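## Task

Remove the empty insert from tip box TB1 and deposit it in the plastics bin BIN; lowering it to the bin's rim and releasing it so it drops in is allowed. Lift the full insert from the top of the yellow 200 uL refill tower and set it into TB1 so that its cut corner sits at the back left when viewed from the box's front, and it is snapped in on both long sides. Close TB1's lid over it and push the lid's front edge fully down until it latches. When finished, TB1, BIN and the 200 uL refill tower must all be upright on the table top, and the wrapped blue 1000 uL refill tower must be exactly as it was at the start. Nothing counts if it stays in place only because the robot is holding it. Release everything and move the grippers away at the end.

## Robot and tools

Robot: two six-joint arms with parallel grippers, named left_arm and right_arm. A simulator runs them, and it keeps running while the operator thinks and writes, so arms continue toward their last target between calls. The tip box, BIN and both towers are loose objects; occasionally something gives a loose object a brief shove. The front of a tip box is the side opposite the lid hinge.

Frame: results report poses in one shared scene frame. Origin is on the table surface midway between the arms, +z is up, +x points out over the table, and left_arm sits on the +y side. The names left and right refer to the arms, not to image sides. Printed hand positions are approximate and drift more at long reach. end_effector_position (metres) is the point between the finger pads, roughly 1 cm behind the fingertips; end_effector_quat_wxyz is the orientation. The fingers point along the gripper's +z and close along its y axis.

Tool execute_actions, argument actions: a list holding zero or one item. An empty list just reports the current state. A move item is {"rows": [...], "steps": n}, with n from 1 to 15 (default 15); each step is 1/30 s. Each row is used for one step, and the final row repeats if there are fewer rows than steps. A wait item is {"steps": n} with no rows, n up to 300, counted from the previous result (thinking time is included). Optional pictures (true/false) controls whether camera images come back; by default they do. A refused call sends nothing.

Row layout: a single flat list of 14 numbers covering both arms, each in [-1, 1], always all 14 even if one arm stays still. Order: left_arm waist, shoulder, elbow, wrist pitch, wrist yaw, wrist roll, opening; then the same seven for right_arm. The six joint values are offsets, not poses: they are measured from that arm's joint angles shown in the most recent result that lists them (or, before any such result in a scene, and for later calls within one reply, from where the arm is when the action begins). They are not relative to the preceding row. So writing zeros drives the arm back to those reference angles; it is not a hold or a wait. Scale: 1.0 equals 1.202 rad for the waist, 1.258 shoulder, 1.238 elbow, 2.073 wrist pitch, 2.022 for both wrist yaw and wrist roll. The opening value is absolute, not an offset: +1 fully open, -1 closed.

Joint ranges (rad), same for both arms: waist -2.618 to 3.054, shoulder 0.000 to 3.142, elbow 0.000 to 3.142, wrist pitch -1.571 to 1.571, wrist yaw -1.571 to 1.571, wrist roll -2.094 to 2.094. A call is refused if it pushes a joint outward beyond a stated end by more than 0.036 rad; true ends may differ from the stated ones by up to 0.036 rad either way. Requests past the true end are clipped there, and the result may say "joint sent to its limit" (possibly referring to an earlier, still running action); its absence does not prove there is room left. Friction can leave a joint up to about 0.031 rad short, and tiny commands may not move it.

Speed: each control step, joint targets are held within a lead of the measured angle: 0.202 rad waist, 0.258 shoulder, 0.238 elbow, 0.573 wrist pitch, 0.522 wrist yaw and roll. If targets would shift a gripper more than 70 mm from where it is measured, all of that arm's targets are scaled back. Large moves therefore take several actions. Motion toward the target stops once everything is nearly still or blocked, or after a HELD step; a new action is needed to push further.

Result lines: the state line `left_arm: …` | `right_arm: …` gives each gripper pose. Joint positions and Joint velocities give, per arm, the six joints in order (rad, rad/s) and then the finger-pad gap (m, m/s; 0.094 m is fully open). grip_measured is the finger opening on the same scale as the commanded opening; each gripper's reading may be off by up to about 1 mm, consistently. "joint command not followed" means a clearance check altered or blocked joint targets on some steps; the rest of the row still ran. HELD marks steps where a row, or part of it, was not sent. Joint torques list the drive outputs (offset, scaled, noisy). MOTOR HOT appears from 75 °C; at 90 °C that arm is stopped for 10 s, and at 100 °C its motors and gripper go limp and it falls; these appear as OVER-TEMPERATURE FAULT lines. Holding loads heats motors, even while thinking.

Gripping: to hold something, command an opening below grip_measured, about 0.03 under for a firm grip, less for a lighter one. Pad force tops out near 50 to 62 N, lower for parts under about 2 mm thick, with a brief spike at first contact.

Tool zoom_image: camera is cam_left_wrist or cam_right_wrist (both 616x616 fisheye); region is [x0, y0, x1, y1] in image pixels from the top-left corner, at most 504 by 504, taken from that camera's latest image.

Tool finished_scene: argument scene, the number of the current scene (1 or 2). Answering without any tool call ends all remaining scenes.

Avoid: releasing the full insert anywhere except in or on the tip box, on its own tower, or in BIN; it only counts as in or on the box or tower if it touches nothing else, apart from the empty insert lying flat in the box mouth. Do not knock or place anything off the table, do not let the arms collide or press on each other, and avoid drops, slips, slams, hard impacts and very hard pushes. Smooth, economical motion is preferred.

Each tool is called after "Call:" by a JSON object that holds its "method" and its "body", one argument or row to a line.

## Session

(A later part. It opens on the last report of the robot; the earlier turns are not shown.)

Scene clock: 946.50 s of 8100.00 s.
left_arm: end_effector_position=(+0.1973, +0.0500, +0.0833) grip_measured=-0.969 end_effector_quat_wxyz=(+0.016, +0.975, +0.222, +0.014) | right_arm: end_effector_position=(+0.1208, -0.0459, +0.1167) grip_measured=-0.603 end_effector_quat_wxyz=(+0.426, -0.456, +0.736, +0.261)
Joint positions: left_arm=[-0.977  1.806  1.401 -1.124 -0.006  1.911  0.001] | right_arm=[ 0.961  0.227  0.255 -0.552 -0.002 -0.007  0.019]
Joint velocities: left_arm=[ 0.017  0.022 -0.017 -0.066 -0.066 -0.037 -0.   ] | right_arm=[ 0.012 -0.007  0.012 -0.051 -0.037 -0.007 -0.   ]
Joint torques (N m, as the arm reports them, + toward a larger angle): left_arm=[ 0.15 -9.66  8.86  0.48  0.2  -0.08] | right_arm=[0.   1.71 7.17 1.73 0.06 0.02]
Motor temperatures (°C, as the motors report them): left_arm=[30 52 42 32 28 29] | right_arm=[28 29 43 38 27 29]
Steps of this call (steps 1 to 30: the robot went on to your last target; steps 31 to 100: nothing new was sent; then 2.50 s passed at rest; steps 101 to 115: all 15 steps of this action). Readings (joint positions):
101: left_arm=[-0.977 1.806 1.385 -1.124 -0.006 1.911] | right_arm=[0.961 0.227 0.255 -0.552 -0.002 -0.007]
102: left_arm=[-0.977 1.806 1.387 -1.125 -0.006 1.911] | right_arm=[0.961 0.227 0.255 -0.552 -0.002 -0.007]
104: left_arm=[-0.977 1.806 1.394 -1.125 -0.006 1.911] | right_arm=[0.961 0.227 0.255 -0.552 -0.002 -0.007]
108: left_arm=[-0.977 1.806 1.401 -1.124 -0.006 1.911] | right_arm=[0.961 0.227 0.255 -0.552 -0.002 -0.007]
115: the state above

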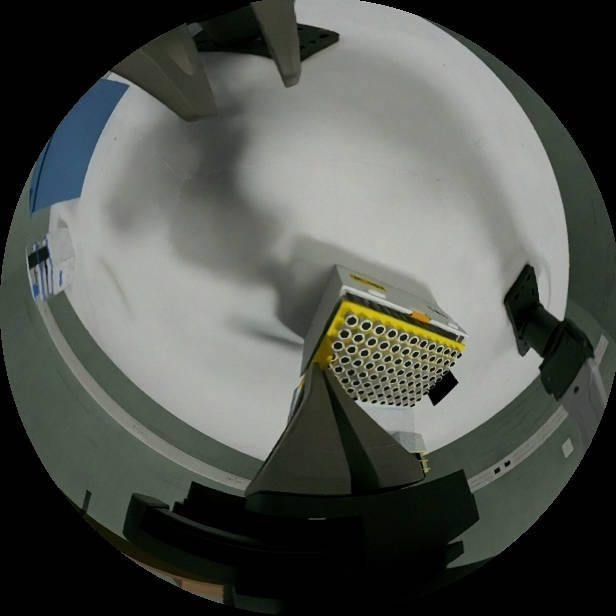

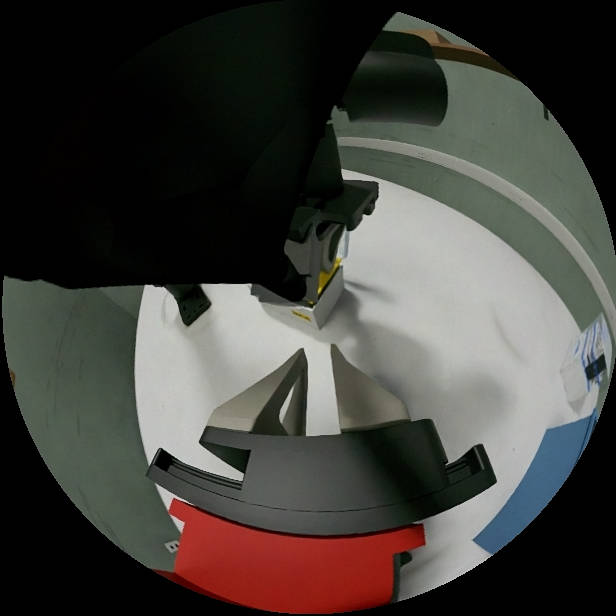

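Call:
{"method": "execute_actions", "body": {
  "actions": [
    {"rows": [[0,0.01,0,0,0,0,-1,0,0,0,0,0,0,-0.6],[0,0.016,0,0,0,0,-1,0,0,0,0,0,0,-0.6],[0,0.02,0,0,0,0,-1,0,0,0,0,0,0,-0.6],[0,0.024,0,0,0,0,-1,0,0,0,0,0,0,-0.6],[0,0.028,0,0,0,0,-1,0,0,0,0,0,0,-0.6],[0,0.032,0,0,0,0,-1,0,0,0,0,0,0,-0.6],[0,0.035,0,0,0,0,-1,0,0,0,0,0,0,-0.6]], "steps": 15}
  ]
}}

Call:
{"method": "zoom_image", "body": {
  "camera": "cam_left_wrist",
  "region": [280, 250, 480, 400]
}}

Scene clock: 953.30 s of 8100.00 s.
left_arm: end_effector_position=(+0.1967, +0.0506, +0.0749) grip_measured=-0.969 end_effector_quat_wxyz=(+0.005, +0.975, +0.222, +0.007) | right_arm: end_effector_position=(+0.1208, -0.0459, +0.1167) grip_measured=-0.603 end_effector_quat_wxyz=(+0.426, -0.456, +0.736, +0.261)
Joint positions: left_arm=[-0.977  1.832  1.401 -1.124 -0.006  1.911  0.001] | right_arm=[ 0.961  0.227  0.255 -0.552 -0.002 -0.007  0.019]
Joint velocities: left_arm=[-0.027 -0.017  0.002 -0.051 -0.022  0.022 -0.   ] | right_arm=[ 0.002 -0.002 -0.022 -0.007  0.051 -0.007  0.   ]
Joint torques (N m, as the arm reports them, + toward a larger angle): left_arm=[ 0.15 -8.32  7.57  0.42  0.2  -0.08] | right_arm=[-0.01  1.69  7.2   1.73  0.06  0.02]
Motor temperatures (°C, as the motors report them): left_arm=[30 52 43 32 28 29] | right_arm=[28 29 43 39 27 29]
Steps of this call (steps 1 to 15: the robot went on to your last target; steps 16 to 90: nothing new was sent; then 3.30 s passed at rest; steps 91 to 105: all 15 steps of this action). Readings (joint positions):
91: left_arm=[-0.977 1.806 1.401 -1.124 -0.006 1.911] | right_arm=[0.961 0.227 0.255 -0.552 -0.002 -0.007]
92: left_arm=[-0.977 1.806 1.401 -1.124 -0.006 1.911] | right_arm=[0.961 0.227 0.255 -0.552 -0.002 -0.007]
94: left_arm=[-0.977 1.807 1.401 -1.124 -0.006 1.911] | right_arm=[0.961 0.227 0.255 -0.552 -0.002 -0.007]
98: left_arm=[-0.977 1.823 1.401 -1.124 -0.006 1.911] | right_arm=[0.961 0.227 0.255 -0.552 -0.002 -0.007]
105: the state above

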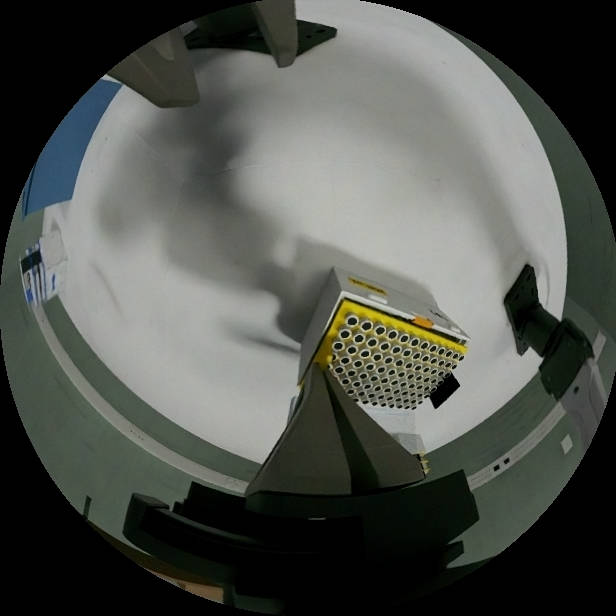

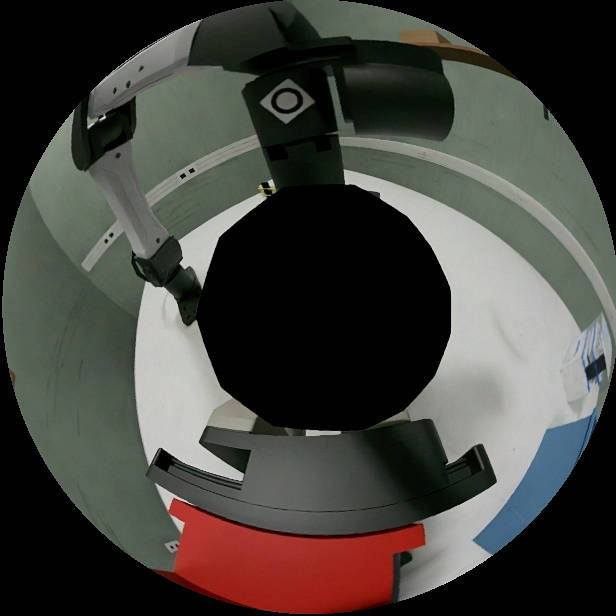

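Region (280, 250, 480, 400) of cam_left_wrist's 616x616 image, scaled by 2.520, with more detail than that image has; it fills the top 378 rows of this view, and the rest is white.

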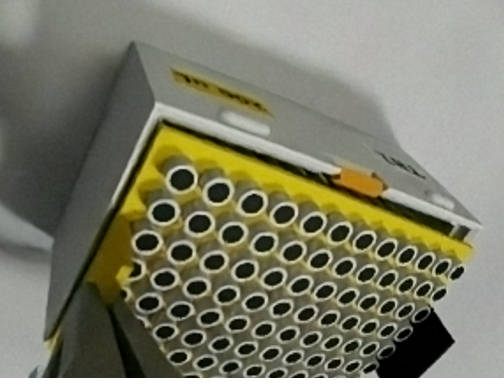

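Call:
{"method": "execute_actions", "body": {
  "actions": [
    {"rows": [[-0.008,0,0,0,0,0,-1,0,0,0,0,0,0,-0.6],[-0.017,0,0,0,0,0,-1,0,0,0,0,0,0,-0.6]], "steps": 15}
  ]
}}

Call:
{"method": "zoom_image", "body": {
  "camera": "cam_left_wrist",
  "region": [280, 250, 480, 400]
}}

Scene clock: 958.07 s of 8100.00 s.
left_arm: end_effector_position=(+0.1946, +0.0486, +0.0749) grip_measured=-0.969 end_effector_quat_wxyz=(+0.005, +0.976, +0.218, +0.007) | right_arm: end_effector_position=(+0.1208, -0.0459, +0.1167) grip_measured=-0.603 end_effector_quat_wxyz=(+0.426, -0.456, +0.736, +0.261)
Joint positions: left_arm=[-0.985  1.832  1.401 -1.124 -0.006  1.911  0.001] | right_arm=[ 0.961  0.227  0.255 -0.552 -0.002 -0.007  0.019]
Joint velocities: left_arm=[-0.007  0.002 -0.002  0.037 -0.037 -0.022 -0.001] | right_arm=[-0.007  0.007 -0.007 -0.037 -0.037 -0.022  0.   ]
Joint torques (N m, as the arm reports them, + toward a larger angle): left_arm=[-0.94 -9.87  7.58  0.42  0.19 -0.08] | right_arm=[0.   1.69 7.19 1.72 0.05 0.02]
Motor temperatures (°C, as the motors report them): left_arm=[30 52 43 32 28 29] | right_arm=[28 29 43 39 27 29]
Steps of this call (steps 1 to 15: the robot went on to your last target; steps 16 to 90: nothing new was sent; then 1.27 s passed at rest; steps 91 to 105: all 15 steps of this action). Readings (joint positions):
91: left_arm=[-0.977 1.832 1.401 -1.124 -0.006 1.911] | right_arm=[0.961 0.227 0.255 -0.552 -0.002 -0.007]
92: left_arm=[-0.977 1.832 1.401 -1.124 -0.006 1.911] | right_arm=[0.961 0.227 0.255 -0.552 -0.002 -0.007]
94: left_arm=[-0.981 1.832 1.401 -1.124 -0.006 1.911] | right_arm=[0.961 0.227 0.255 -0.552 -0.002 -0.007]
98: left_arm=[-0.985 1.832 1.401 -1.124 -0.006 1.911] | right_arm=[0.961 0.227 0.255 -0.552 -0.002 -0.007]
105: the state above

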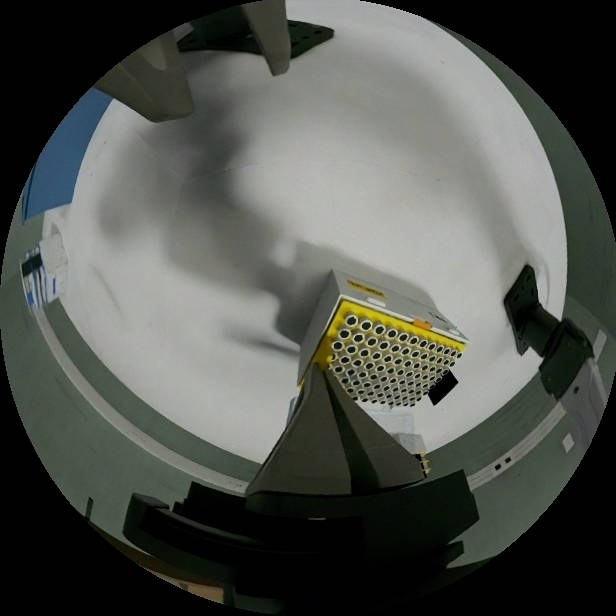

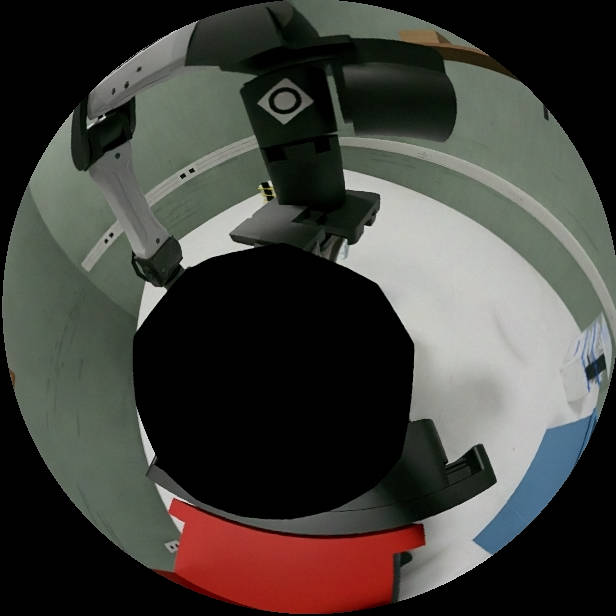

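Region (280, 250, 480, 400) of cam_left_wrist's 616x616 image, scaled by 2.520, with more detail than that image has; it fills the top 378 rows of this view, and the rest is white.

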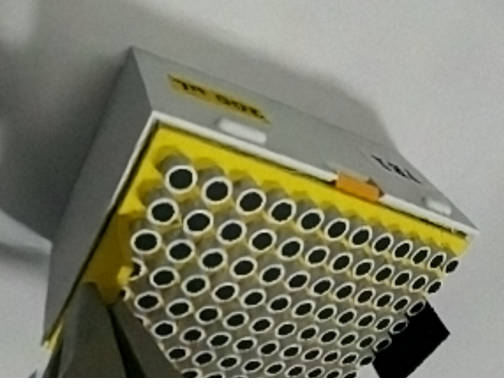

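Call:
{"method": "execute_actions", "body": {
  "actions": [
    {"rows": [[0,0,0,0,0,0,-0.8,0,0,0,0,0,0,-0.6],[0,0,0,0,0,0,-0.8,0,0,0,0,0,0,-0.6],[0,0,0,0,0,0,-0.8,0,0,0,0,0,0,-0.6],[0,0,0,0,0,0,-0.8,0,0,0,0,0,0,-0.6],[0,0,0,0,0,0,-0.8,0,0,0,0,0,0,-0.6],[0,0,0,0,0,0,-0.8,0,0,0,0,0,0,-0.6],[0,-0.015,0,0,0,0,-0.8,0,0,0,0,0,0,-0.6],[0,-0.03,0,0,0,0,-0.8,0,0,0,0,0,0,-0.6],[0,-0.045,0,0,0,0,-0.8,0,0,0,0,0,0,-0.6],[0,-0.06,0,0,0,0,-0.8,0,0,0,0,0,0,-0.6],[0,-0.075,0,0,0,0,-0.8,0,0,0,0,0,0,-0.6]], "steps": 15}
  ],
  "pictures": false
}}

Call:
{"method": "execute_actions", "body": {
  "actions": [
    {"steps": 10}
  ]
}}

Call:
{"method": "zoom_image", "body": {
  "camera": "cam_left_wrist",
  "region": [260, 240, 480, 420]
}}

Scene clock: 972.20 s of 8100.00 s.
left_arm: end_effector_position=(+0.1963, +0.0470, +0.1046) grip_measured=-0.802 end_effector_quat_wxyz=(+0.044, +0.975, +0.217, +0.031) | right_arm: end_effector_position=(+0.1208, -0.0459, +0.1167) grip_measured=-0.603 end_effector_quat_wxyz=(+0.426, -0.456, +0.736, +0.261)
Joint positions: left_arm=[-0.985  1.739  1.401 -1.124 -0.006  1.911  0.009] | right_arm=[ 0.961  0.227  0.255 -0.552 -0.002 -0.007  0.019]
Joint velocities: left_arm=[-0.002 -0.168  0.002  0.037 -0.022  0.007  0.   ] | right_arm=[ 0.002  0.002 -0.027  0.007  0.007 -0.007  0.   ]
Joint torques (N m, as the arm reports them, + toward a larger angle): left_arm=[ 0.1  -8.43  7.92  0.65  0.2  -0.08] | right_arm=[0.01 1.69 7.19 1.74 0.06 0.02]
Motor temperatures (°C, as the motors report them): left_arm=[30 54 43 32 28 29] | right_arm=[28 29 43 39 27 29]
Steps of this call (steps 1 to 15: the robot went on to your last target; steps 16 to 90: nothing new was sent; then 10.63 s passed at rest; steps 91 to 105: all 15 steps of this action). Readings (joint positions):
91: left_arm=[-0.985 1.832 1.401 -1.124 -0.006 1.911] | right_arm=[0.961 0.227 0.255 -0.552 -0.002 -0.007]
92: left_arm=[-0.985 1.832 1.401 -1.124 -0.006 1.911] | right_arm=[0.961 0.227 0.255 -0.552 -0.002 -0.007]
94: left_arm=[-0.985 1.832 1.401 -1.124 -0.006 1.911] | right_arm=[0.961 0.227 0.255 -0.552 -0.002 -0.007]
98: left_arm=[-0.985 1.830 1.401 -1.124 -0.006 1.911] | right_arm=[0.961 0.227 0.255 -0.552 -0.002 -0.007]
105: the state above

Scene clock: 972.53 s of 8100.00 s.
left_arm: end_effector_position=(+0.1963, +0.0469, +0.1057) grip_measured=-0.802 end_effector_quat_wxyz=(+0.046, +0.974, +0.217, +0.032) | right_arm: end_effector_position=(+0.1208, -0.0459, +0.1167) grip_measured=-0.603 end_effector_quat_wxyz=(+0.426, -0.456, +0.736, +0.261)
Joint positions: left_arm=[-0.985  1.736  1.401 -1.124 -0.006  1.911  0.009] | right_arm=[ 0.961  0.227  0.255 -0.552 -0.002 -0.007  0.019]
Joint velocities: left_arm=[-0.002  0.002  0.002 -0.037 -0.051  0.051  0.001] | right_arm=[-0.027 -0.007 -0.002  0.066  0.022 -0.022 -0.   ]
Joint torques (N m, as the arm reports them, + toward a larger angle): left_arm=[ 0.13 -8.96  7.91  0.62  0.2  -0.09] | right_arm=[0.   1.73 7.21 1.73 0.06 0.02]
Motor temperatures (°C, as the motors report them): left_arm=[30 54 43 32 28 29] | right_arm=[28 29 43 39 27 29]
Steps of this call (steps 1 to 10: the robot went on to your last target). Readings (joint positions):
1: left_arm=[-0.985 1.736 1.401 -1.124 -0.006 1.911] | right_arm=[0.961 0.227 0.255 -0.552 -0.002 -0.007]
2: left_arm=[-0.985 1.736 1.401 -1.124 -0.006 1.911] | right_arm=[0.961 0.227 0.255 -0.552 -0.002 -0.007]
4: left_arm=[-0.985 1.736 1.401 -1.124 -0.006 1.911] | right_arm=[0.961 0.227 0.255 -0.552 -0.002 -0.007]
8: left_arm=[-0.985 1.736 1.401 -1.124 -0.006 1.911] | right_arm=[0.961 0.227 0.255 -0.552 -0.002 -0.007]
10: the state above

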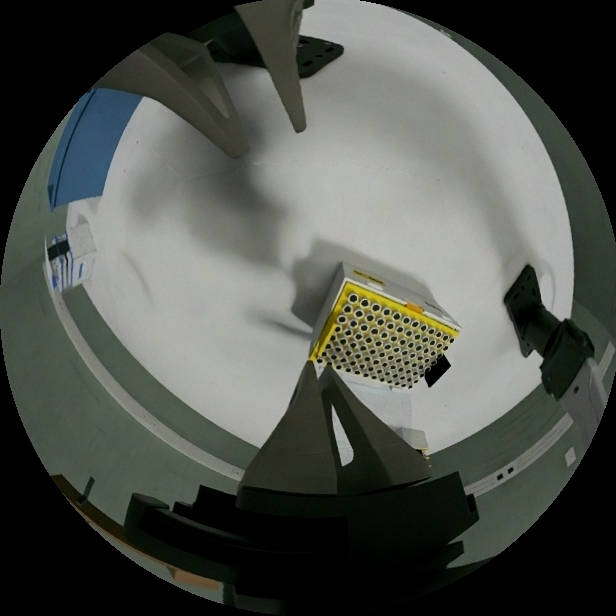

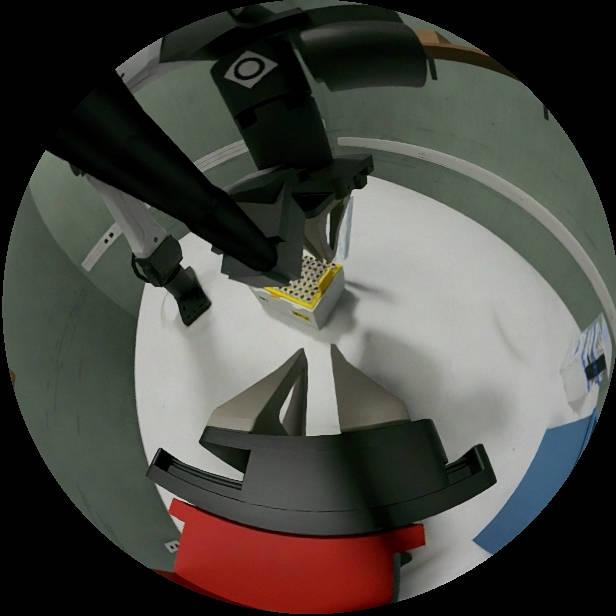

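Region (260, 240, 480, 420) of cam_left_wrist's 616x616 image, scaled by 2.291, with more detail than that image has; it fills the top 412 rows of this view, and the rest is white.

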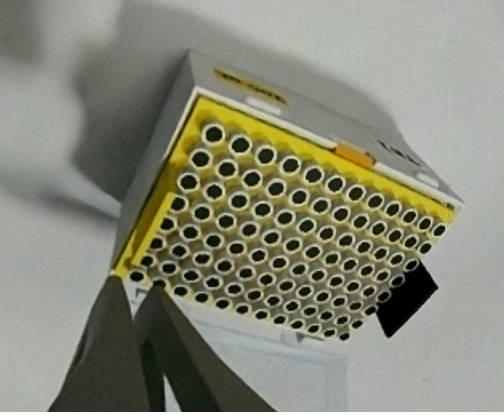

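Call:
{"method": "execute_actions", "body": {
  "actions": [
    {"rows": [[0.01,-0.01,-0.01,-0.004,0,0,-1,0,0,0,0,0,0,-0.6],[0.02,-0.02,-0.025,-0.008,0,0,-1,0,0,0,0,0,0,-0.6],[0.03,-0.03,-0.04,-0.012,0,0,-1,0,0,0,0,0,0,-0.6],[0.04,-0.04,-0.055,-0.015,0,0,-1,0,0,0,0,0,0,-0.6],[0.05,-0.05,-0.07,-0.018,0,0,-1,0,0,0,0,0,0,-0.6],[0.058,-0.06,-0.085,-0.018,0,0,-1,0,0,0,0,0,0,-0.6],[0.058,-0.06,-0.10,-0.018,0,0,-1,0,0,0,0,0,0,-0.6],[0.058,-0.06,-0.115,-0.018,0,0,-1,0,0,0,0,0,0,-0.6],[0.058,-0.06,-0.13,-0.018,0,0,-1,0,0,0,0,0,0,-0.6],[0.058,-0.06,-0.143,-0.018,0,0,-1,0,0,0,0,0,0,-0.6]], "steps": 15}
  ],
  "pictures": false
}}

Call:
{"method": "execute_actions", "body": {
  "actions": [
    {"steps": 10}
  ]
}}

Scene clock: 981.30 s of 8100.00 s.
left_arm: end_effector_position=(+0.1723, +0.0971, +0.0839) grip_measured=-0.984 end_effector_quat_wxyz=(-0.006, +0.969, +0.248, -0.001) | right_arm: end_effector_position=(+0.1208, -0.0459, +0.1167) grip_measured=-0.603 end_effector_quat_wxyz=(+0.426, -0.456, +0.736, +0.261)
Joint positions: left_arm=[-0.922  1.665  1.239 -1.156 -0.006  1.911  0.001] | right_arm=[ 0.961  0.227  0.255 -0.552 -0.002 -0.007  0.019]
Joint velocities: left_arm=[-0.007  0.002 -0.007  0.007  0.007  0.022  0.002] | right_arm=[ 0.002 -0.002 -0.002 -0.081 -0.022  0.007  0.   ]
Joint torques (N m, as the arm reports them, + toward a larger angle): left_arm=[ 0.7  -8.49  6.21  0.31  0.17 -0.08] | right_arm=[0.01 1.71 7.2  1.72 0.06 0.02]
Motor temperatures (°C, as the motors report them): left_arm=[30 54 43 32 28 29] | right_arm=[28 29 43 39 27 29]
Steps of this call (steps 1 to 15: the robot went on to your last target; steps 16 to 90: nothing new was sent; then 5.27 s passed at rest; steps 91 to 105: all 15 steps of this action). Readings (joint positions):
91: left_arm=[-0.985 1.736 1.401 -1.124 -0.006 1.911] | right_arm=[0.961 0.227 0.255 -0.552 -0.002 -0.007]
92: left_arm=[-0.984 1.734 1.399 -1.124 -0.006 1.911] | right_arm=[0.961 0.227 0.255 -0.552 -0.002 -0.007]
94: left_arm=[-0.973 1.720 1.381 -1.124 -0.006 1.911] | right_arm=[0.961 0.227 0.255 -0.552 -0.002 -0.007]
98: left_arm=[-0.930 1.674 1.314 -1.136 -0.006 1.911] | right_arm=[0.961 0.227 0.255 -0.552 -0.002 -0.007]
105: the state above

Scene clock: 981.63 s of 8100.00 s.
left_arm: end_effector_position=(+0.1723, +0.0971, +0.0839) grip_measured=-0.984 end_effector_quat_wxyz=(-0.006, +0.969, +0.248, -0.001) | right_arm: end_effector_position=(+0.1208, -0.0459, +0.1167) grip_measured=-0.603 end_effector_quat_wxyz=(+0.426, -0.456, +0.736, +0.261)
Joint positions: left_arm=[-0.922  1.665  1.239 -1.156 -0.006  1.911  0.001] | right_arm=[ 0.961  0.227  0.255 -0.552 -0.002 -0.007  0.019]
Joint velocities: left_arm=[ 0.012  0.007 -0.027  0.007 -0.037 -0.022 -0.   ] | right_arm=[-0.012  0.007 -0.017 -0.037  0.022  0.022  0.   ]
Joint torques (N m, as the arm reports them, + toward a larger angle): left_arm=[ 0.73 -8.49  6.22  0.3   0.2  -0.09] | right_arm=[0.02 1.69 7.18 1.73 0.06 0.02]
Motor temperatures (°C, as the motors report them): left_arm=[30 54 43 32 28 29] | right_arm=[28 29 43 39 27 29]
Steps of this call (steps 1 to 10: the robot went on to your last target). Readings (joint positions):
1: left_arm=[-0.922 1.665 1.239 -1.156 -0.006 1.911] | right_arm=[0.961 0.227 0.255 -0.552 -0.002 -0.007]
2: left_arm=[-0.922 1.665 1.239 -1.156 -0.006 1.911] | right_arm=[0.961 0.227 0.255 -0.552 -0.002 -0.007]
4: left_arm=[-0.922 1.665 1.239 -1.156 -0.006 1.911] | right_arm=[0.961 0.227 0.255 -0.552 -0.002 -0.007]
8: left_arm=[-0.922 1.665 1.239 -1.156 -0.006 1.911] | right_arm=[0.961 0.227 0.255 -0.552 -0.002 -0.007]
10: the state above

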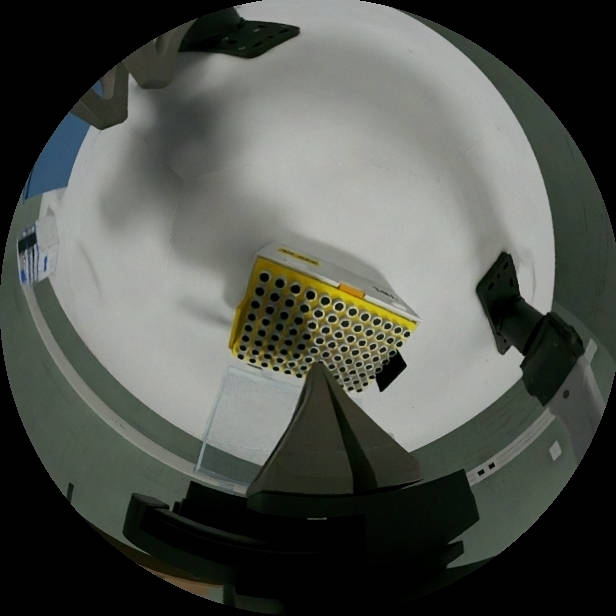

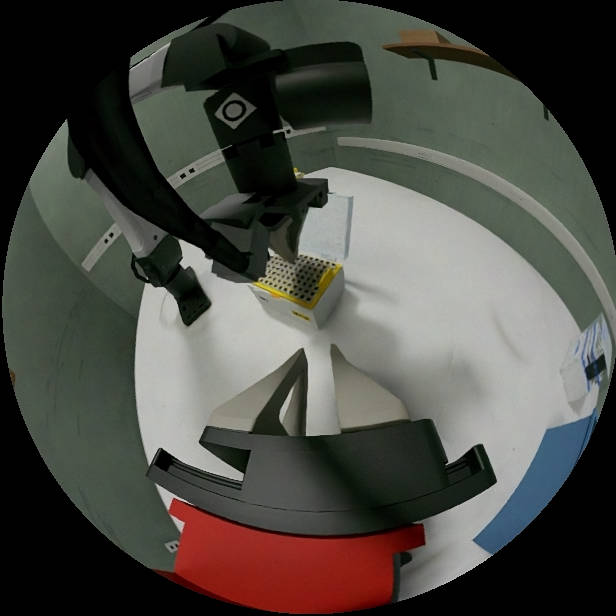

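Call:
{"method": "execute_actions", "body": {
  "actions": [
    {"rows": [[0,0.012,0,0,0,0,-1,0,0,0,0,0,0,-0.6],[0,0.018,0,0,0,0,-1,0,0,0,0,0,0,-0.6],[0,0.024,0,0,0,0,-1,0,0,0,0,0,0,-0.6],[0,0.03,0,0,0,0,-1,0,0,0,0,0,0,-0.6],[0,0.036,0,0,0,0,-1,0,0,0,0,0,0,-0.6],[0,0.042,0,0,0,0,-1,0,0,0,0,0,0,-0.6],[0,0.048,-0.004,0,0,0,-1,0,0,0,0,0,0,-0.6],[0,0.054,-0.008,0,0,0,-1,0,0,0,0,0,0,-0.6],[0,0.06,-0.012,0,0,0,-1,0,0,0,0,0,0,-0.6],[0,0.066,-0.016,0,0,0,-1,0,0,0,0,0,0,-0.6],[0,0.072,-0.02,0,0,0,-1,0,0,0,0,0,0,-0.6]], "steps": 15}
  ]
}}

Call:
{"method": "zoom_image", "body": {
  "camera": "cam_left_wrist",
  "region": [200, 230, 440, 420]
}}

Scene clock: 989.53 s of 8100.00 s.
left_arm: end_effector_position=(+0.1704, +0.0989, +0.0664) grip_measured=-0.984 end_effector_quat_wxyz=(-0.033, +0.968, +0.248, -0.019) | right_arm: end_effector_position=(+0.1208, -0.0459, +0.1167) grip_measured=-0.603 end_effector_quat_wxyz=(+0.426, -0.456, +0.736, +0.261)
Joint positions: left_arm=[-0.922  1.73   1.239 -1.156 -0.006  1.911  0.001] | right_arm=[ 0.961  0.227  0.255 -0.552 -0.002 -0.007  0.019]
Joint velocities: left_arm=[ 0.007 -0.007 -0.012  0.037  0.051  0.051 -0.   ] | right_arm=[-0.027 -0.017 -0.002  0.022  0.007  0.007 -0.001]
Joint torques (N m, as the arm reports them, + toward a larger angle): left_arm=[ 0.07 -6.2   5.25  0.21  0.2  -0.1 ] | right_arm=[0.   1.7  7.18 1.72 0.06 0.02]
Motor temperatures (°C, as the motors report them): left_arm=[30 53 43 32 28 29] | right_arm=[28 29 43 39 27 29]
Steps of this call (steps 1 to 15: the robot went on to your last target; steps 16 to 90: nothing new was sent; then 4.40 s passed at rest; steps 91 to 105: all 15 steps of this action). Readings (joint positions):
91: left_arm=[-0.922 1.665 1.239 -1.156 -0.006 1.911] | right_arm=[0.961 0.227 0.255 -0.552 -0.002 -0.007]
92: left_arm=[-0.922 1.665 1.239 -1.156 -0.006 1.911] | right_arm=[0.961 0.227 0.255 -0.552 -0.002 -0.007]
94: left_arm=[-0.922 1.668 1.239 -1.156 -0.006 1.911] | right_arm=[0.961 0.227 0.255 -0.552 -0.002 -0.007]
98: left_arm=[-0.922 1.697 1.239 -1.156 -0.006 1.911] | right_arm=[0.961 0.227 0.255 -0.552 -0.002 -0.007]
105: the state above

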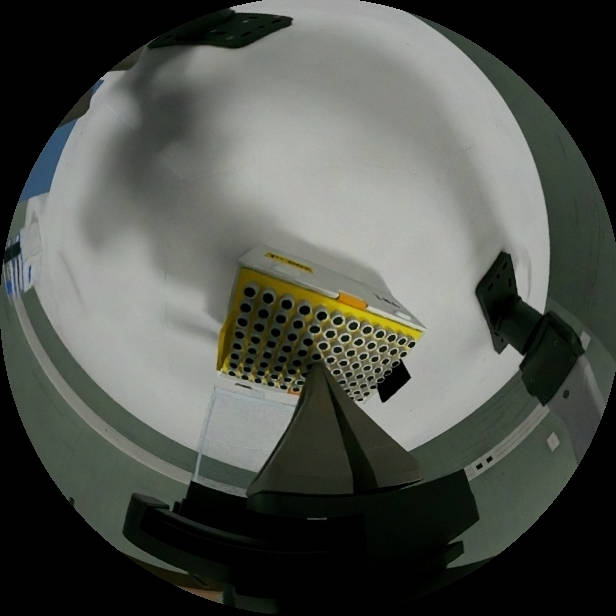

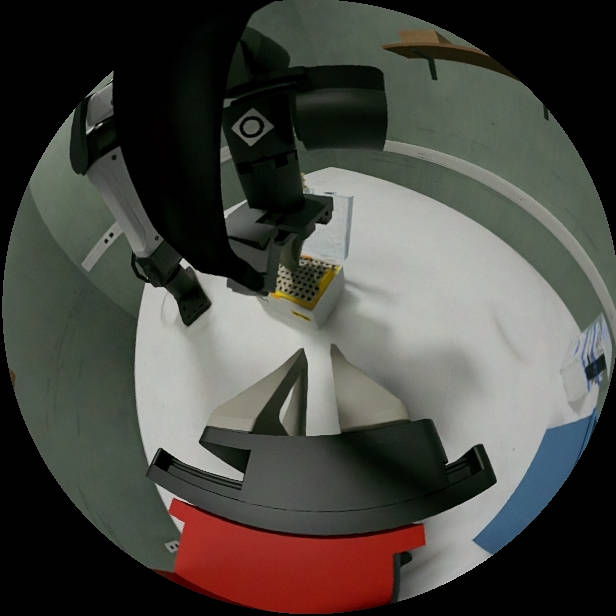

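Region (200, 230, 440, 420) of cam_left_wrist's 616x616 image, scaled by 2.100, with more detail than that image has; it fills the top 399 rows of this view, and the rest is white.

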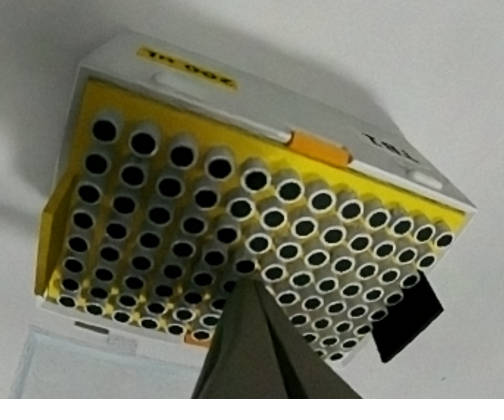

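Call:
{"method": "execute_actions", "body": {
  "actions": [
    {"rows": [[0,0.015,-0.015,0,0,0,-1,0,0,0,0,0,0,-0.6],[0,0.02,-0.02,0,0,0,-1,0,0,0,0,0,0,-0.6],[0,0.025,-0.025,0,0,0,-1,0,0,0,0,0,0,-0.6],[0,0.03,-0.03,0,0,0,-1,0,0,0,0,0,0,-0.6],[0,0.035,-0.035,0,0,0,-1,0,0,0,0,0,0,-0.6],[0,0.04,-0.04,0,0,0,-1,0,0,0,0,0,0,-0.6],[0,0.045,-0.045,0,0,0,-1,0,0,0,0,0,0,-0.6],[0,0.05,-0.05,0,0,0,-1,0,0,0,0,0,0,-0.6],[0,0.055,-0.055,0,0,0,-1,0,0,0,0,0,0,-0.6]], "steps": 15}
  ]
}}

Call:
{"method": "zoom_image", "body": {
  "camera": "cam_left_wrist",
  "region": [200, 230, 440, 420]
}}

Scene clock: 995.97 s of 8100.00 s.
left_arm: end_effector_position=(+0.1689, +0.1002, +0.0632) grip_measured=-0.984 end_effector_quat_wxyz=(-0.038, +0.968, +0.248, -0.022) | right_arm: end_effector_position=(+0.1208, -0.0459, +0.1167) grip_measured=-0.603 end_effector_quat_wxyz=(+0.426, -0.456, +0.736, +0.261)
Joint positions: left_arm=[-0.922  1.736  1.233 -1.155 -0.006  1.911  0.001] | right_arm=[ 0.961  0.227  0.255 -0.552 -0.002 -0.007  0.019]
Joint velocities: left_arm=[-0.017  0.032  0.007  0.051 -0.037  0.037  0.001] | right_arm=[-0.007  0.002  0.007  0.022 -0.007  0.022 -0.001]
Joint torques (N m, as the arm reports them, + toward a larger angle): left_arm=[ 0.12 -2.91  1.83  0.18  0.19 -0.08] | right_arm=[0.   1.67 7.19 1.73 0.06 0.01]
Motor temperatures (°C, as the motors report them): left_arm=[30 52 43 31 28 29] | right_arm=[28 29 43 39 27 29]
Steps of this call (steps 1 to 15: the robot went on to your last target; steps 16 to 90: nothing new was sent; then 2.93 s passed at rest; steps 91 to 105: all 15 steps of this action). Readings (joint positions):
91: left_arm=[-0.922 1.730 1.239 -1.156 -0.006 1.911] | right_arm=[0.961 0.227 0.255 -0.552 -0.002 -0.007]
92: left_arm=[-0.922 1.730 1.239 -1.156 -0.006 1.911] | right_arm=[0.961 0.227 0.255 -0.552 -0.002 -0.007]
94: left_arm=[-0.922 1.730 1.239 -1.156 -0.006 1.911] | right_arm=[0.961 0.227 0.255 -0.552 -0.002 -0.007]
98: left_arm=[-0.922 1.736 1.233 -1.155 -0.006 1.911] | right_arm=[0.961 0.227 0.255 -0.552 -0.002 -0.007]
105: the state above

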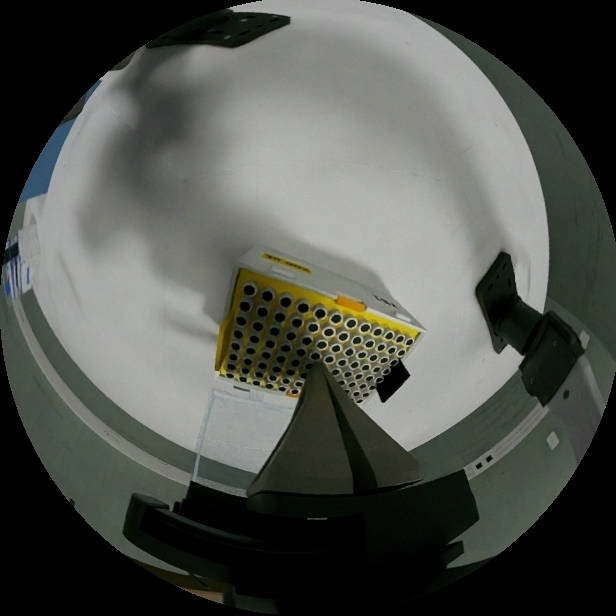

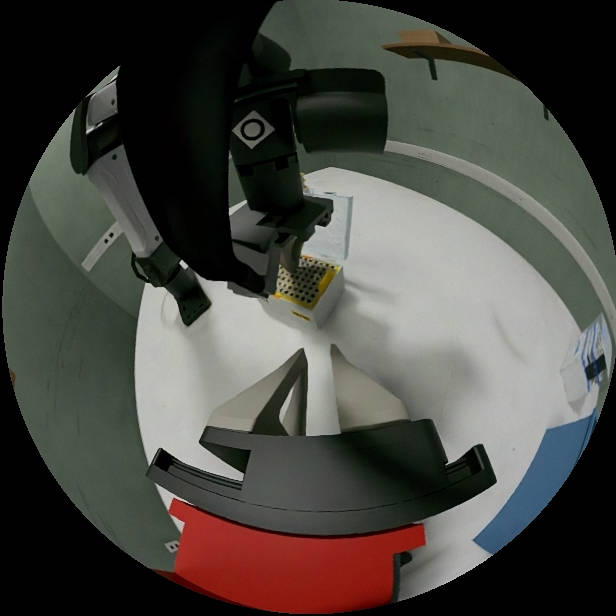

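Region (200, 230, 440, 420) of cam_left_wrist's 616x616 image, scaled by 2.100, with more detail than that image has; it fills the top 399 rows of this view, and the rest is white.

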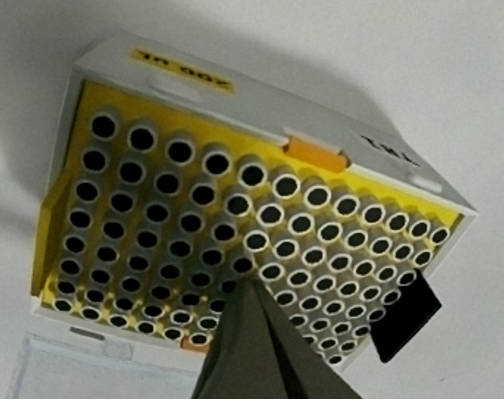

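Call:
{"method": "execute_actions", "body": {
  "actions": [
    {"rows": [[0,-0.01,0.02,-0.01,0,0,-1,0,0,0,0,0,0,-0.6],[0,-0.02,0.045,-0.025,0,0,-1,0,0,0,0,0,0,-0.6],[0,-0.035,0.075,-0.04,0,0,-1,0,0,0,0,0,0,-0.6],[0,-0.05,0.105,-0.06,0,0,-1,0,0,0,0,0,0,-0.6],[0,-0.065,0.135,-0.08,0,0,-1,0,0,0,0,0,0,-0.6],[0,-0.08,0.165,-0.1,0,0,-1,0,0,0,0,0,0,-0.6],[0,-0.095,0.195,-0.12,0,0,-1,0,0,0,0,0,0,-0.6],[0,-0.105,0.225,-0.135,0,0,-1,0,0,0,0,0,0,-0.6],[0,-0.112,0.26,-0.145,0,0,-1,0,0,0,0,0,0,-0.6]], "steps": 15}
  ],
  "pictures": false
}}

Call:
{"method": "execute_actions", "body": {
  "actions": [
    {"steps": 10}
  ]
}}

Call:
{"method": "zoom_image", "body": {
  "camera": "cam_right_wrist",
  "region": [230, 180, 380, 340]
}}

Call:
{"method": "zoom_image", "body": {
  "camera": "cam_left_wrist",
  "region": [240, 230, 420, 380]
}}

Scene clock: 1018.60 s of 8100.00 s.
left_arm: end_effector_position=(+0.1835, +0.0872, +0.1906) grip_measured=-0.984 end_effector_quat_wxyz=(+0.061, +0.966, +0.248, +0.045) | right_arm: end_effector_position=(+0.1208, -0.0459, +0.1167) grip_measured=-0.603 end_effector_quat_wxyz=(+0.426, -0.456, +0.736, +0.261)
Joint positions: left_arm=[-0.922  1.577  1.562 -1.403 -0.006  1.911  0.001] | right_arm=[ 0.961  0.227  0.255 -0.552 -0.002 -0.007  0.019]
Joint velocities: left_arm=[-0.002  0.081 -0.027 -0.256  0.051  0.037  0.   ] | right_arm=[ 0.007  0.002  0.002 -0.022 -0.007  0.007 -0.001]
Joint torques (N m, as the arm reports them, + toward a larger angle): left_arm=[ 0.11 -6.    7.16  0.68  0.21 -0.08] | right_arm=[0.03 1.71 7.16 1.73 0.06 0.01]
Motor temperatures (°C, as the motors report them): left_arm=[30 48 40 31 28 29] | right_arm=[28 29 43 40 27 29]
Steps of this call (steps 1 to 15: the robot went on to your last target; steps 16 to 90: nothing new was sent; then 19.13 s passed at rest; steps 91 to 105: all 15 steps of this action). Readings (joint positions):
91: left_arm=[-0.922 1.733 1.238 -1.158 -0.006 1.911] | right_arm=[0.961 0.227 0.255 -0.552 -0.002 -0.007]
92: left_arm=[-0.922 1.733 1.246 -1.164 -0.006 1.911] | right_arm=[0.961 0.227 0.255 -0.552 -0.002 -0.007]
94: left_arm=[-0.922 1.727 1.283 -1.195 -0.006 1.911] | right_arm=[0.961 0.227 0.255 -0.552 -0.002 -0.007]
98: left_arm=[-0.922 1.662 1.427 -1.293 -0.006 1.911] | right_arm=[0.961 0.227 0.255 -0.552 -0.002 -0.007]
105: the state above

Scene clock: 1018.93 s of 8100.00 s.
left_arm: end_effector_position=(+0.1770, +0.0930, +0.1886) grip_measured=-0.984 end_effector_quat_wxyz=(+0.045, +0.967, +0.248, +0.034) | right_arm: end_effector_position=(+0.1208, -0.0459, +0.1167) grip_measured=-0.603 end_effector_quat_wxyz=(+0.426, -0.456, +0.736, +0.261)
Joint positions: left_arm=[-0.922  1.58   1.562 -1.439 -0.006  1.911  0.001] | right_arm=[ 0.961  0.227  0.255 -0.552 -0.002 -0.007  0.019]
Joint velocities: left_arm=[-0.002  0.017  0.022  0.007 -0.007  0.051 -0.001] | right_arm=[-0.007  0.002  0.012 -0.022  0.007  0.022 -0.   ]
Joint torques (N m, as the arm reports them, + toward a larger angle): left_arm=[ 0.15 -5.8   7.05  0.49  0.19 -0.09] | right_arm=[-0.04  1.67  7.18  1.73  0.05  0.03]
Motor temperatures (°C, as the motors report them): left_arm=[30 48 40 31 28 29] | right_arm=[28 29 43 40 27 29]
Steps of this call (steps 1 to 10: the robot went on to your last target). Readings (joint positions):
1: left_arm=[-0.922 1.580 1.562 -1.412 -0.006 1.911] | right_arm=[0.961 0.227 0.255 -0.552 -0.002 -0.007]
2: left_arm=[-0.922 1.580 1.562 -1.419 -0.006 1.911] | right_arm=[0.961 0.227 0.255 -0.552 -0.002 -0.007]
4: left_arm=[-0.922 1.580 1.562 -1.428 -0.006 1.911] | right_arm=[0.961 0.227 0.255 -0.552 -0.002 -0.007]
8: left_arm=[-0.922 1.580 1.562 -1.437 -0.006 1.911] | right_arm=[0.961 0.227 0.255 -0.552 -0.002 -0.007]
10: the state above

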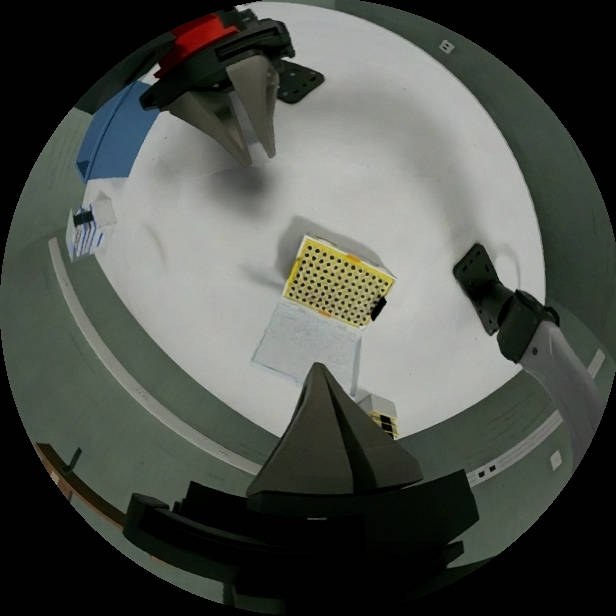

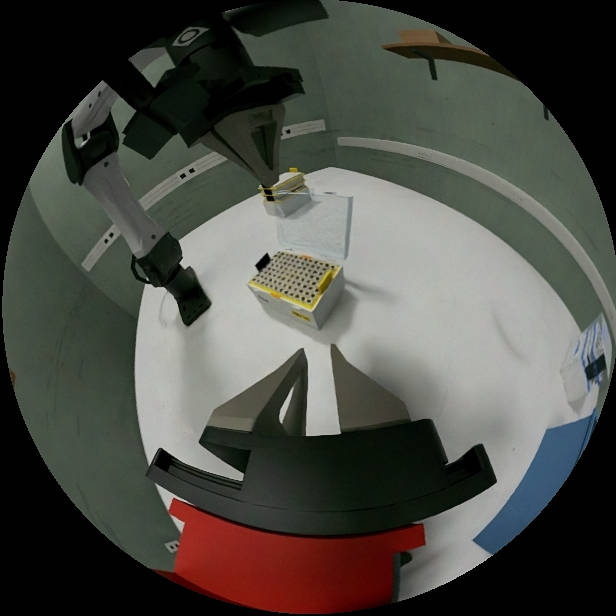

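Region (230, 180, 380, 340) of cam_right_wrist's 616x616 image, scaled by 3.150, with more detail than that image has; it fills the left 472 columns of this view, and the rest is white.

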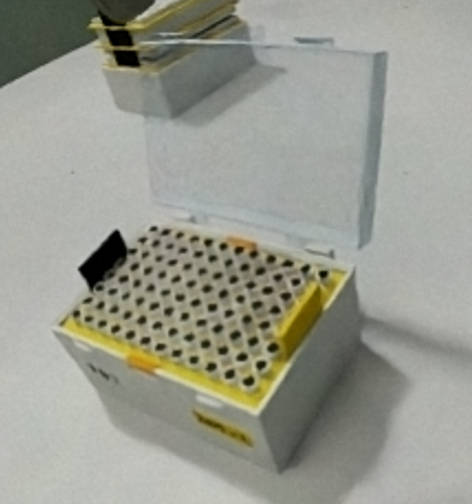

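Region (240, 230, 420, 380) of cam_left_wrist's 616x616 image, scaled by 2.800, with more detail than that image has.

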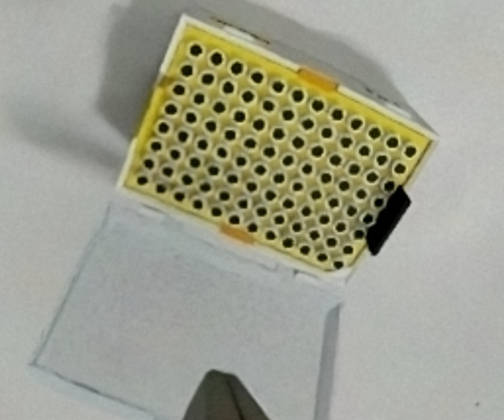

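Call:
{"method": "execute_actions", "body": {
  "actions": [
    {"rows": [[0.02,0.015,0.02,0,0,0.005,-1,0,0,0,0,0,0,-0.6],[0.045,0.035,0.045,-0.004,0,0.01,-1,0,0,0,0,0,0,-0.6],[0.075,0.055,0.07,-0.008,0,0.02,-1,0,0,0,0,0,0,-0.6],[0.105,0.08,0.095,-0.012,0,0.03,-1,0,0,0,0,0,0,-0.6],[0.135,0.105,0.12,-0.016,0,0.04,-1,0,0,0,0,0,0,-0.6],[0.165,0.13,0.145,-0.02,0,0.05,-1,0,0,0,0,0,0,-0.6],[0.195,0.155,0.17,-0.024,0,0.06,-1,0,0,0,0,0,0,-0.6],[0.225,0.18,0.195,-0.028,0,0.07,-1,0,0,0,0,0,0,-0.6],[0.255,0.2,0.22,-0.032,0,0.07,-1,0,0,0,0,0,0,-0.6],[0.275,0.22,0.24,-0.032,0,0.07,-1,0,0,0,0,0,0,-0.6],[0.29,0.23,0.255,-0.032,0,0.07,-1,0,0,0,0,0,0,-0.6]], "steps": 15}
  ],
  "pictures": false
}}

Call:
{"method": "execute_actions", "body": {
  "actions": [
    {"steps": 10}
  ]
}}

Scene clock: 1027.73 s of 8100.00 s.
left_arm: end_effector_position=(+0.2944, +0.1580, +0.1784) grip_measured=-0.984 end_effector_quat_wxyz=(+0.026, +0.931, +0.361, +0.035) | right_arm: end_effector_position=(+0.1208, -0.0459, +0.1167) grip_measured=-0.603 end_effector_quat_wxyz=(+0.426, -0.456, +0.736, +0.261)
Joint positions: left_arm=[-0.567  1.865  1.854 -1.472 -0.009  2.028  0.001] | right_arm=[ 0.961  0.227  0.255 -0.552 -0.002 -0.007  0.019]
Joint velocities: left_arm=[ 0.002  0.012  0.002 -0.095  0.051  0.081  0.   ] | right_arm=[-0.017 -0.012  0.012 -0.037 -0.007 -0.066  0.   ]
Joint torques (N m, as the arm reports them, + toward a larger angle): left_arm=[ -0.59 -10.02   9.5    0.34   0.22   0.04] | right_arm=[-0.01  1.69  7.22  1.73  0.05  0.03]
Motor temperatures (°C, as the motors report them): left_arm=[30 47 41 31 28 29] | right_arm=[28 29 43 40 27 29]
Steps of this call (steps 1 to 30: the robot went on to your last target; steps 31 to 100: nothing new was sent; then 4.97 s passed at rest; steps 101 to 115: all 15 steps of this action). Readings (joint positions):
101: left_arm=[-0.921 1.580 1.563 -1.442 -0.006 1.911] | right_arm=[0.961 0.227 0.255 -0.552 -0.002 -0.007]
102: left_arm=[-0.915 1.584 1.571 -1.446 -0.005 1.913] | right_arm=[0.961 0.227 0.255 -0.552 -0.002 -0.007]
104: left_arm=[-0.876 1.612 1.617 -1.457 -0.003 1.926] | right_arm=[0.961 0.227 0.255 -0.552 -0.002 -0.007]
108: left_arm=[-0.732 1.725 1.745 -1.466 -0.002 1.977] | right_arm=[0.961 0.227 0.255 -0.552 -0.002 -0.007]
115: the state above

Scene clock: 1028.07 s of 8100.00 s.
left_arm: end_effector_position=(+0.2919, +0.1588, +0.1804) grip_measured=-0.984 end_effector_quat_wxyz=(+0.023, +0.934, +0.355, +0.032) | right_arm: end_effector_position=(+0.1208, -0.0459, +0.1167) grip_measured=-0.603 end_effector_quat_wxyz=(+0.426, -0.456, +0.736, +0.261)
Joint positions: left_arm=[-0.568  1.866  1.864 -1.49  -0.009  2.041  0.001] | right_arm=[ 0.961  0.227  0.255 -0.552 -0.002 -0.007  0.019]
Joint velocities: left_arm=[-0.007 -0.007 -0.012 -0.007 -0.007 -0.022  0.   ] | right_arm=[-0.017 -0.007 -0.007 -0.037 -0.007 -0.007  0.   ]
Joint torques (N m, as the arm reports them, + toward a larger angle): left_arm=[-0.44 -9.97  8.75  0.42  0.21  0.01] | right_arm=[0.01 1.69 7.17 1.74 0.06 0.03]
Motor temperatures (°C, as the motors report them): left_arm=[30 48 41 31 28 29] | right_arm=[28 29 43 40 27 29]
Steps of this call (steps 1 to 10: the robot went on to your last target). Readings (joint positions):
1: left_arm=[-0.567 1.866 1.855 -1.476 -0.009 2.031] | right_arm=[0.961 0.227 0.255 -0.552 -0.002 -0.007]
2: left_arm=[-0.568 1.866 1.858 -1.480 -0.009 2.034] | right_arm=[0.961 0.227 0.255 -0.552 -0.002 -0.007]
4: left_arm=[-0.568 1.866 1.863 -1.485 -0.009 2.037] | right_arm=[0.961 0.227 0.255 -0.552 -0.002 -0.007]
8: left_arm=[-0.568 1.866 1.864 -1.489 -0.009 2.041] | right_arm=[0.961 0.227 0.255 -0.552 -0.002 -0.007]
10: the state above

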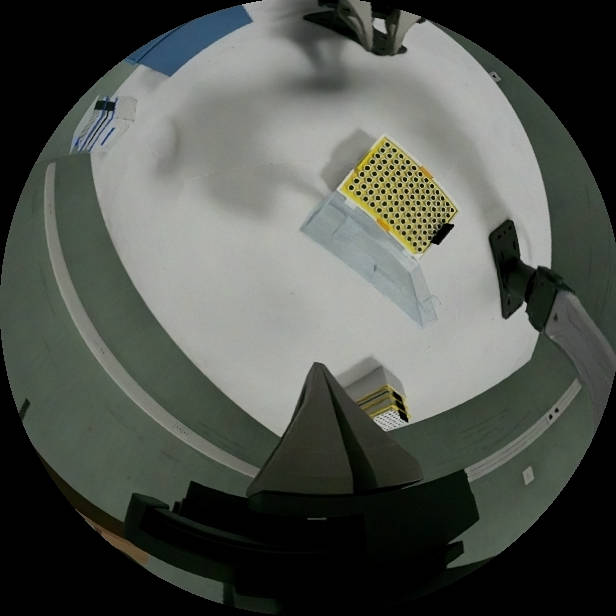

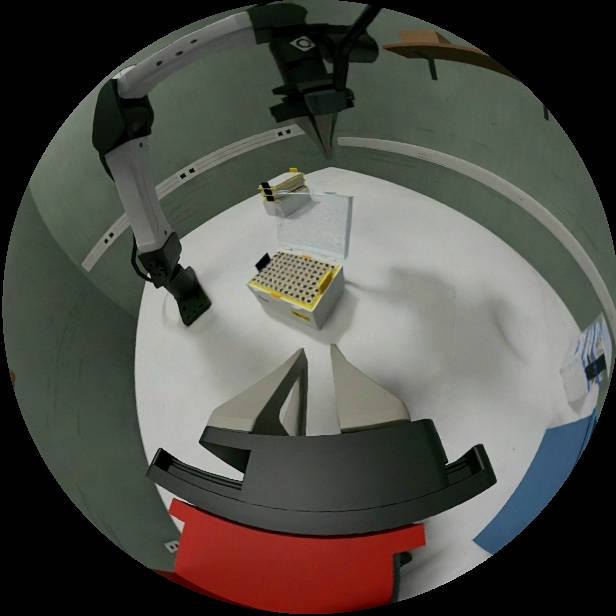

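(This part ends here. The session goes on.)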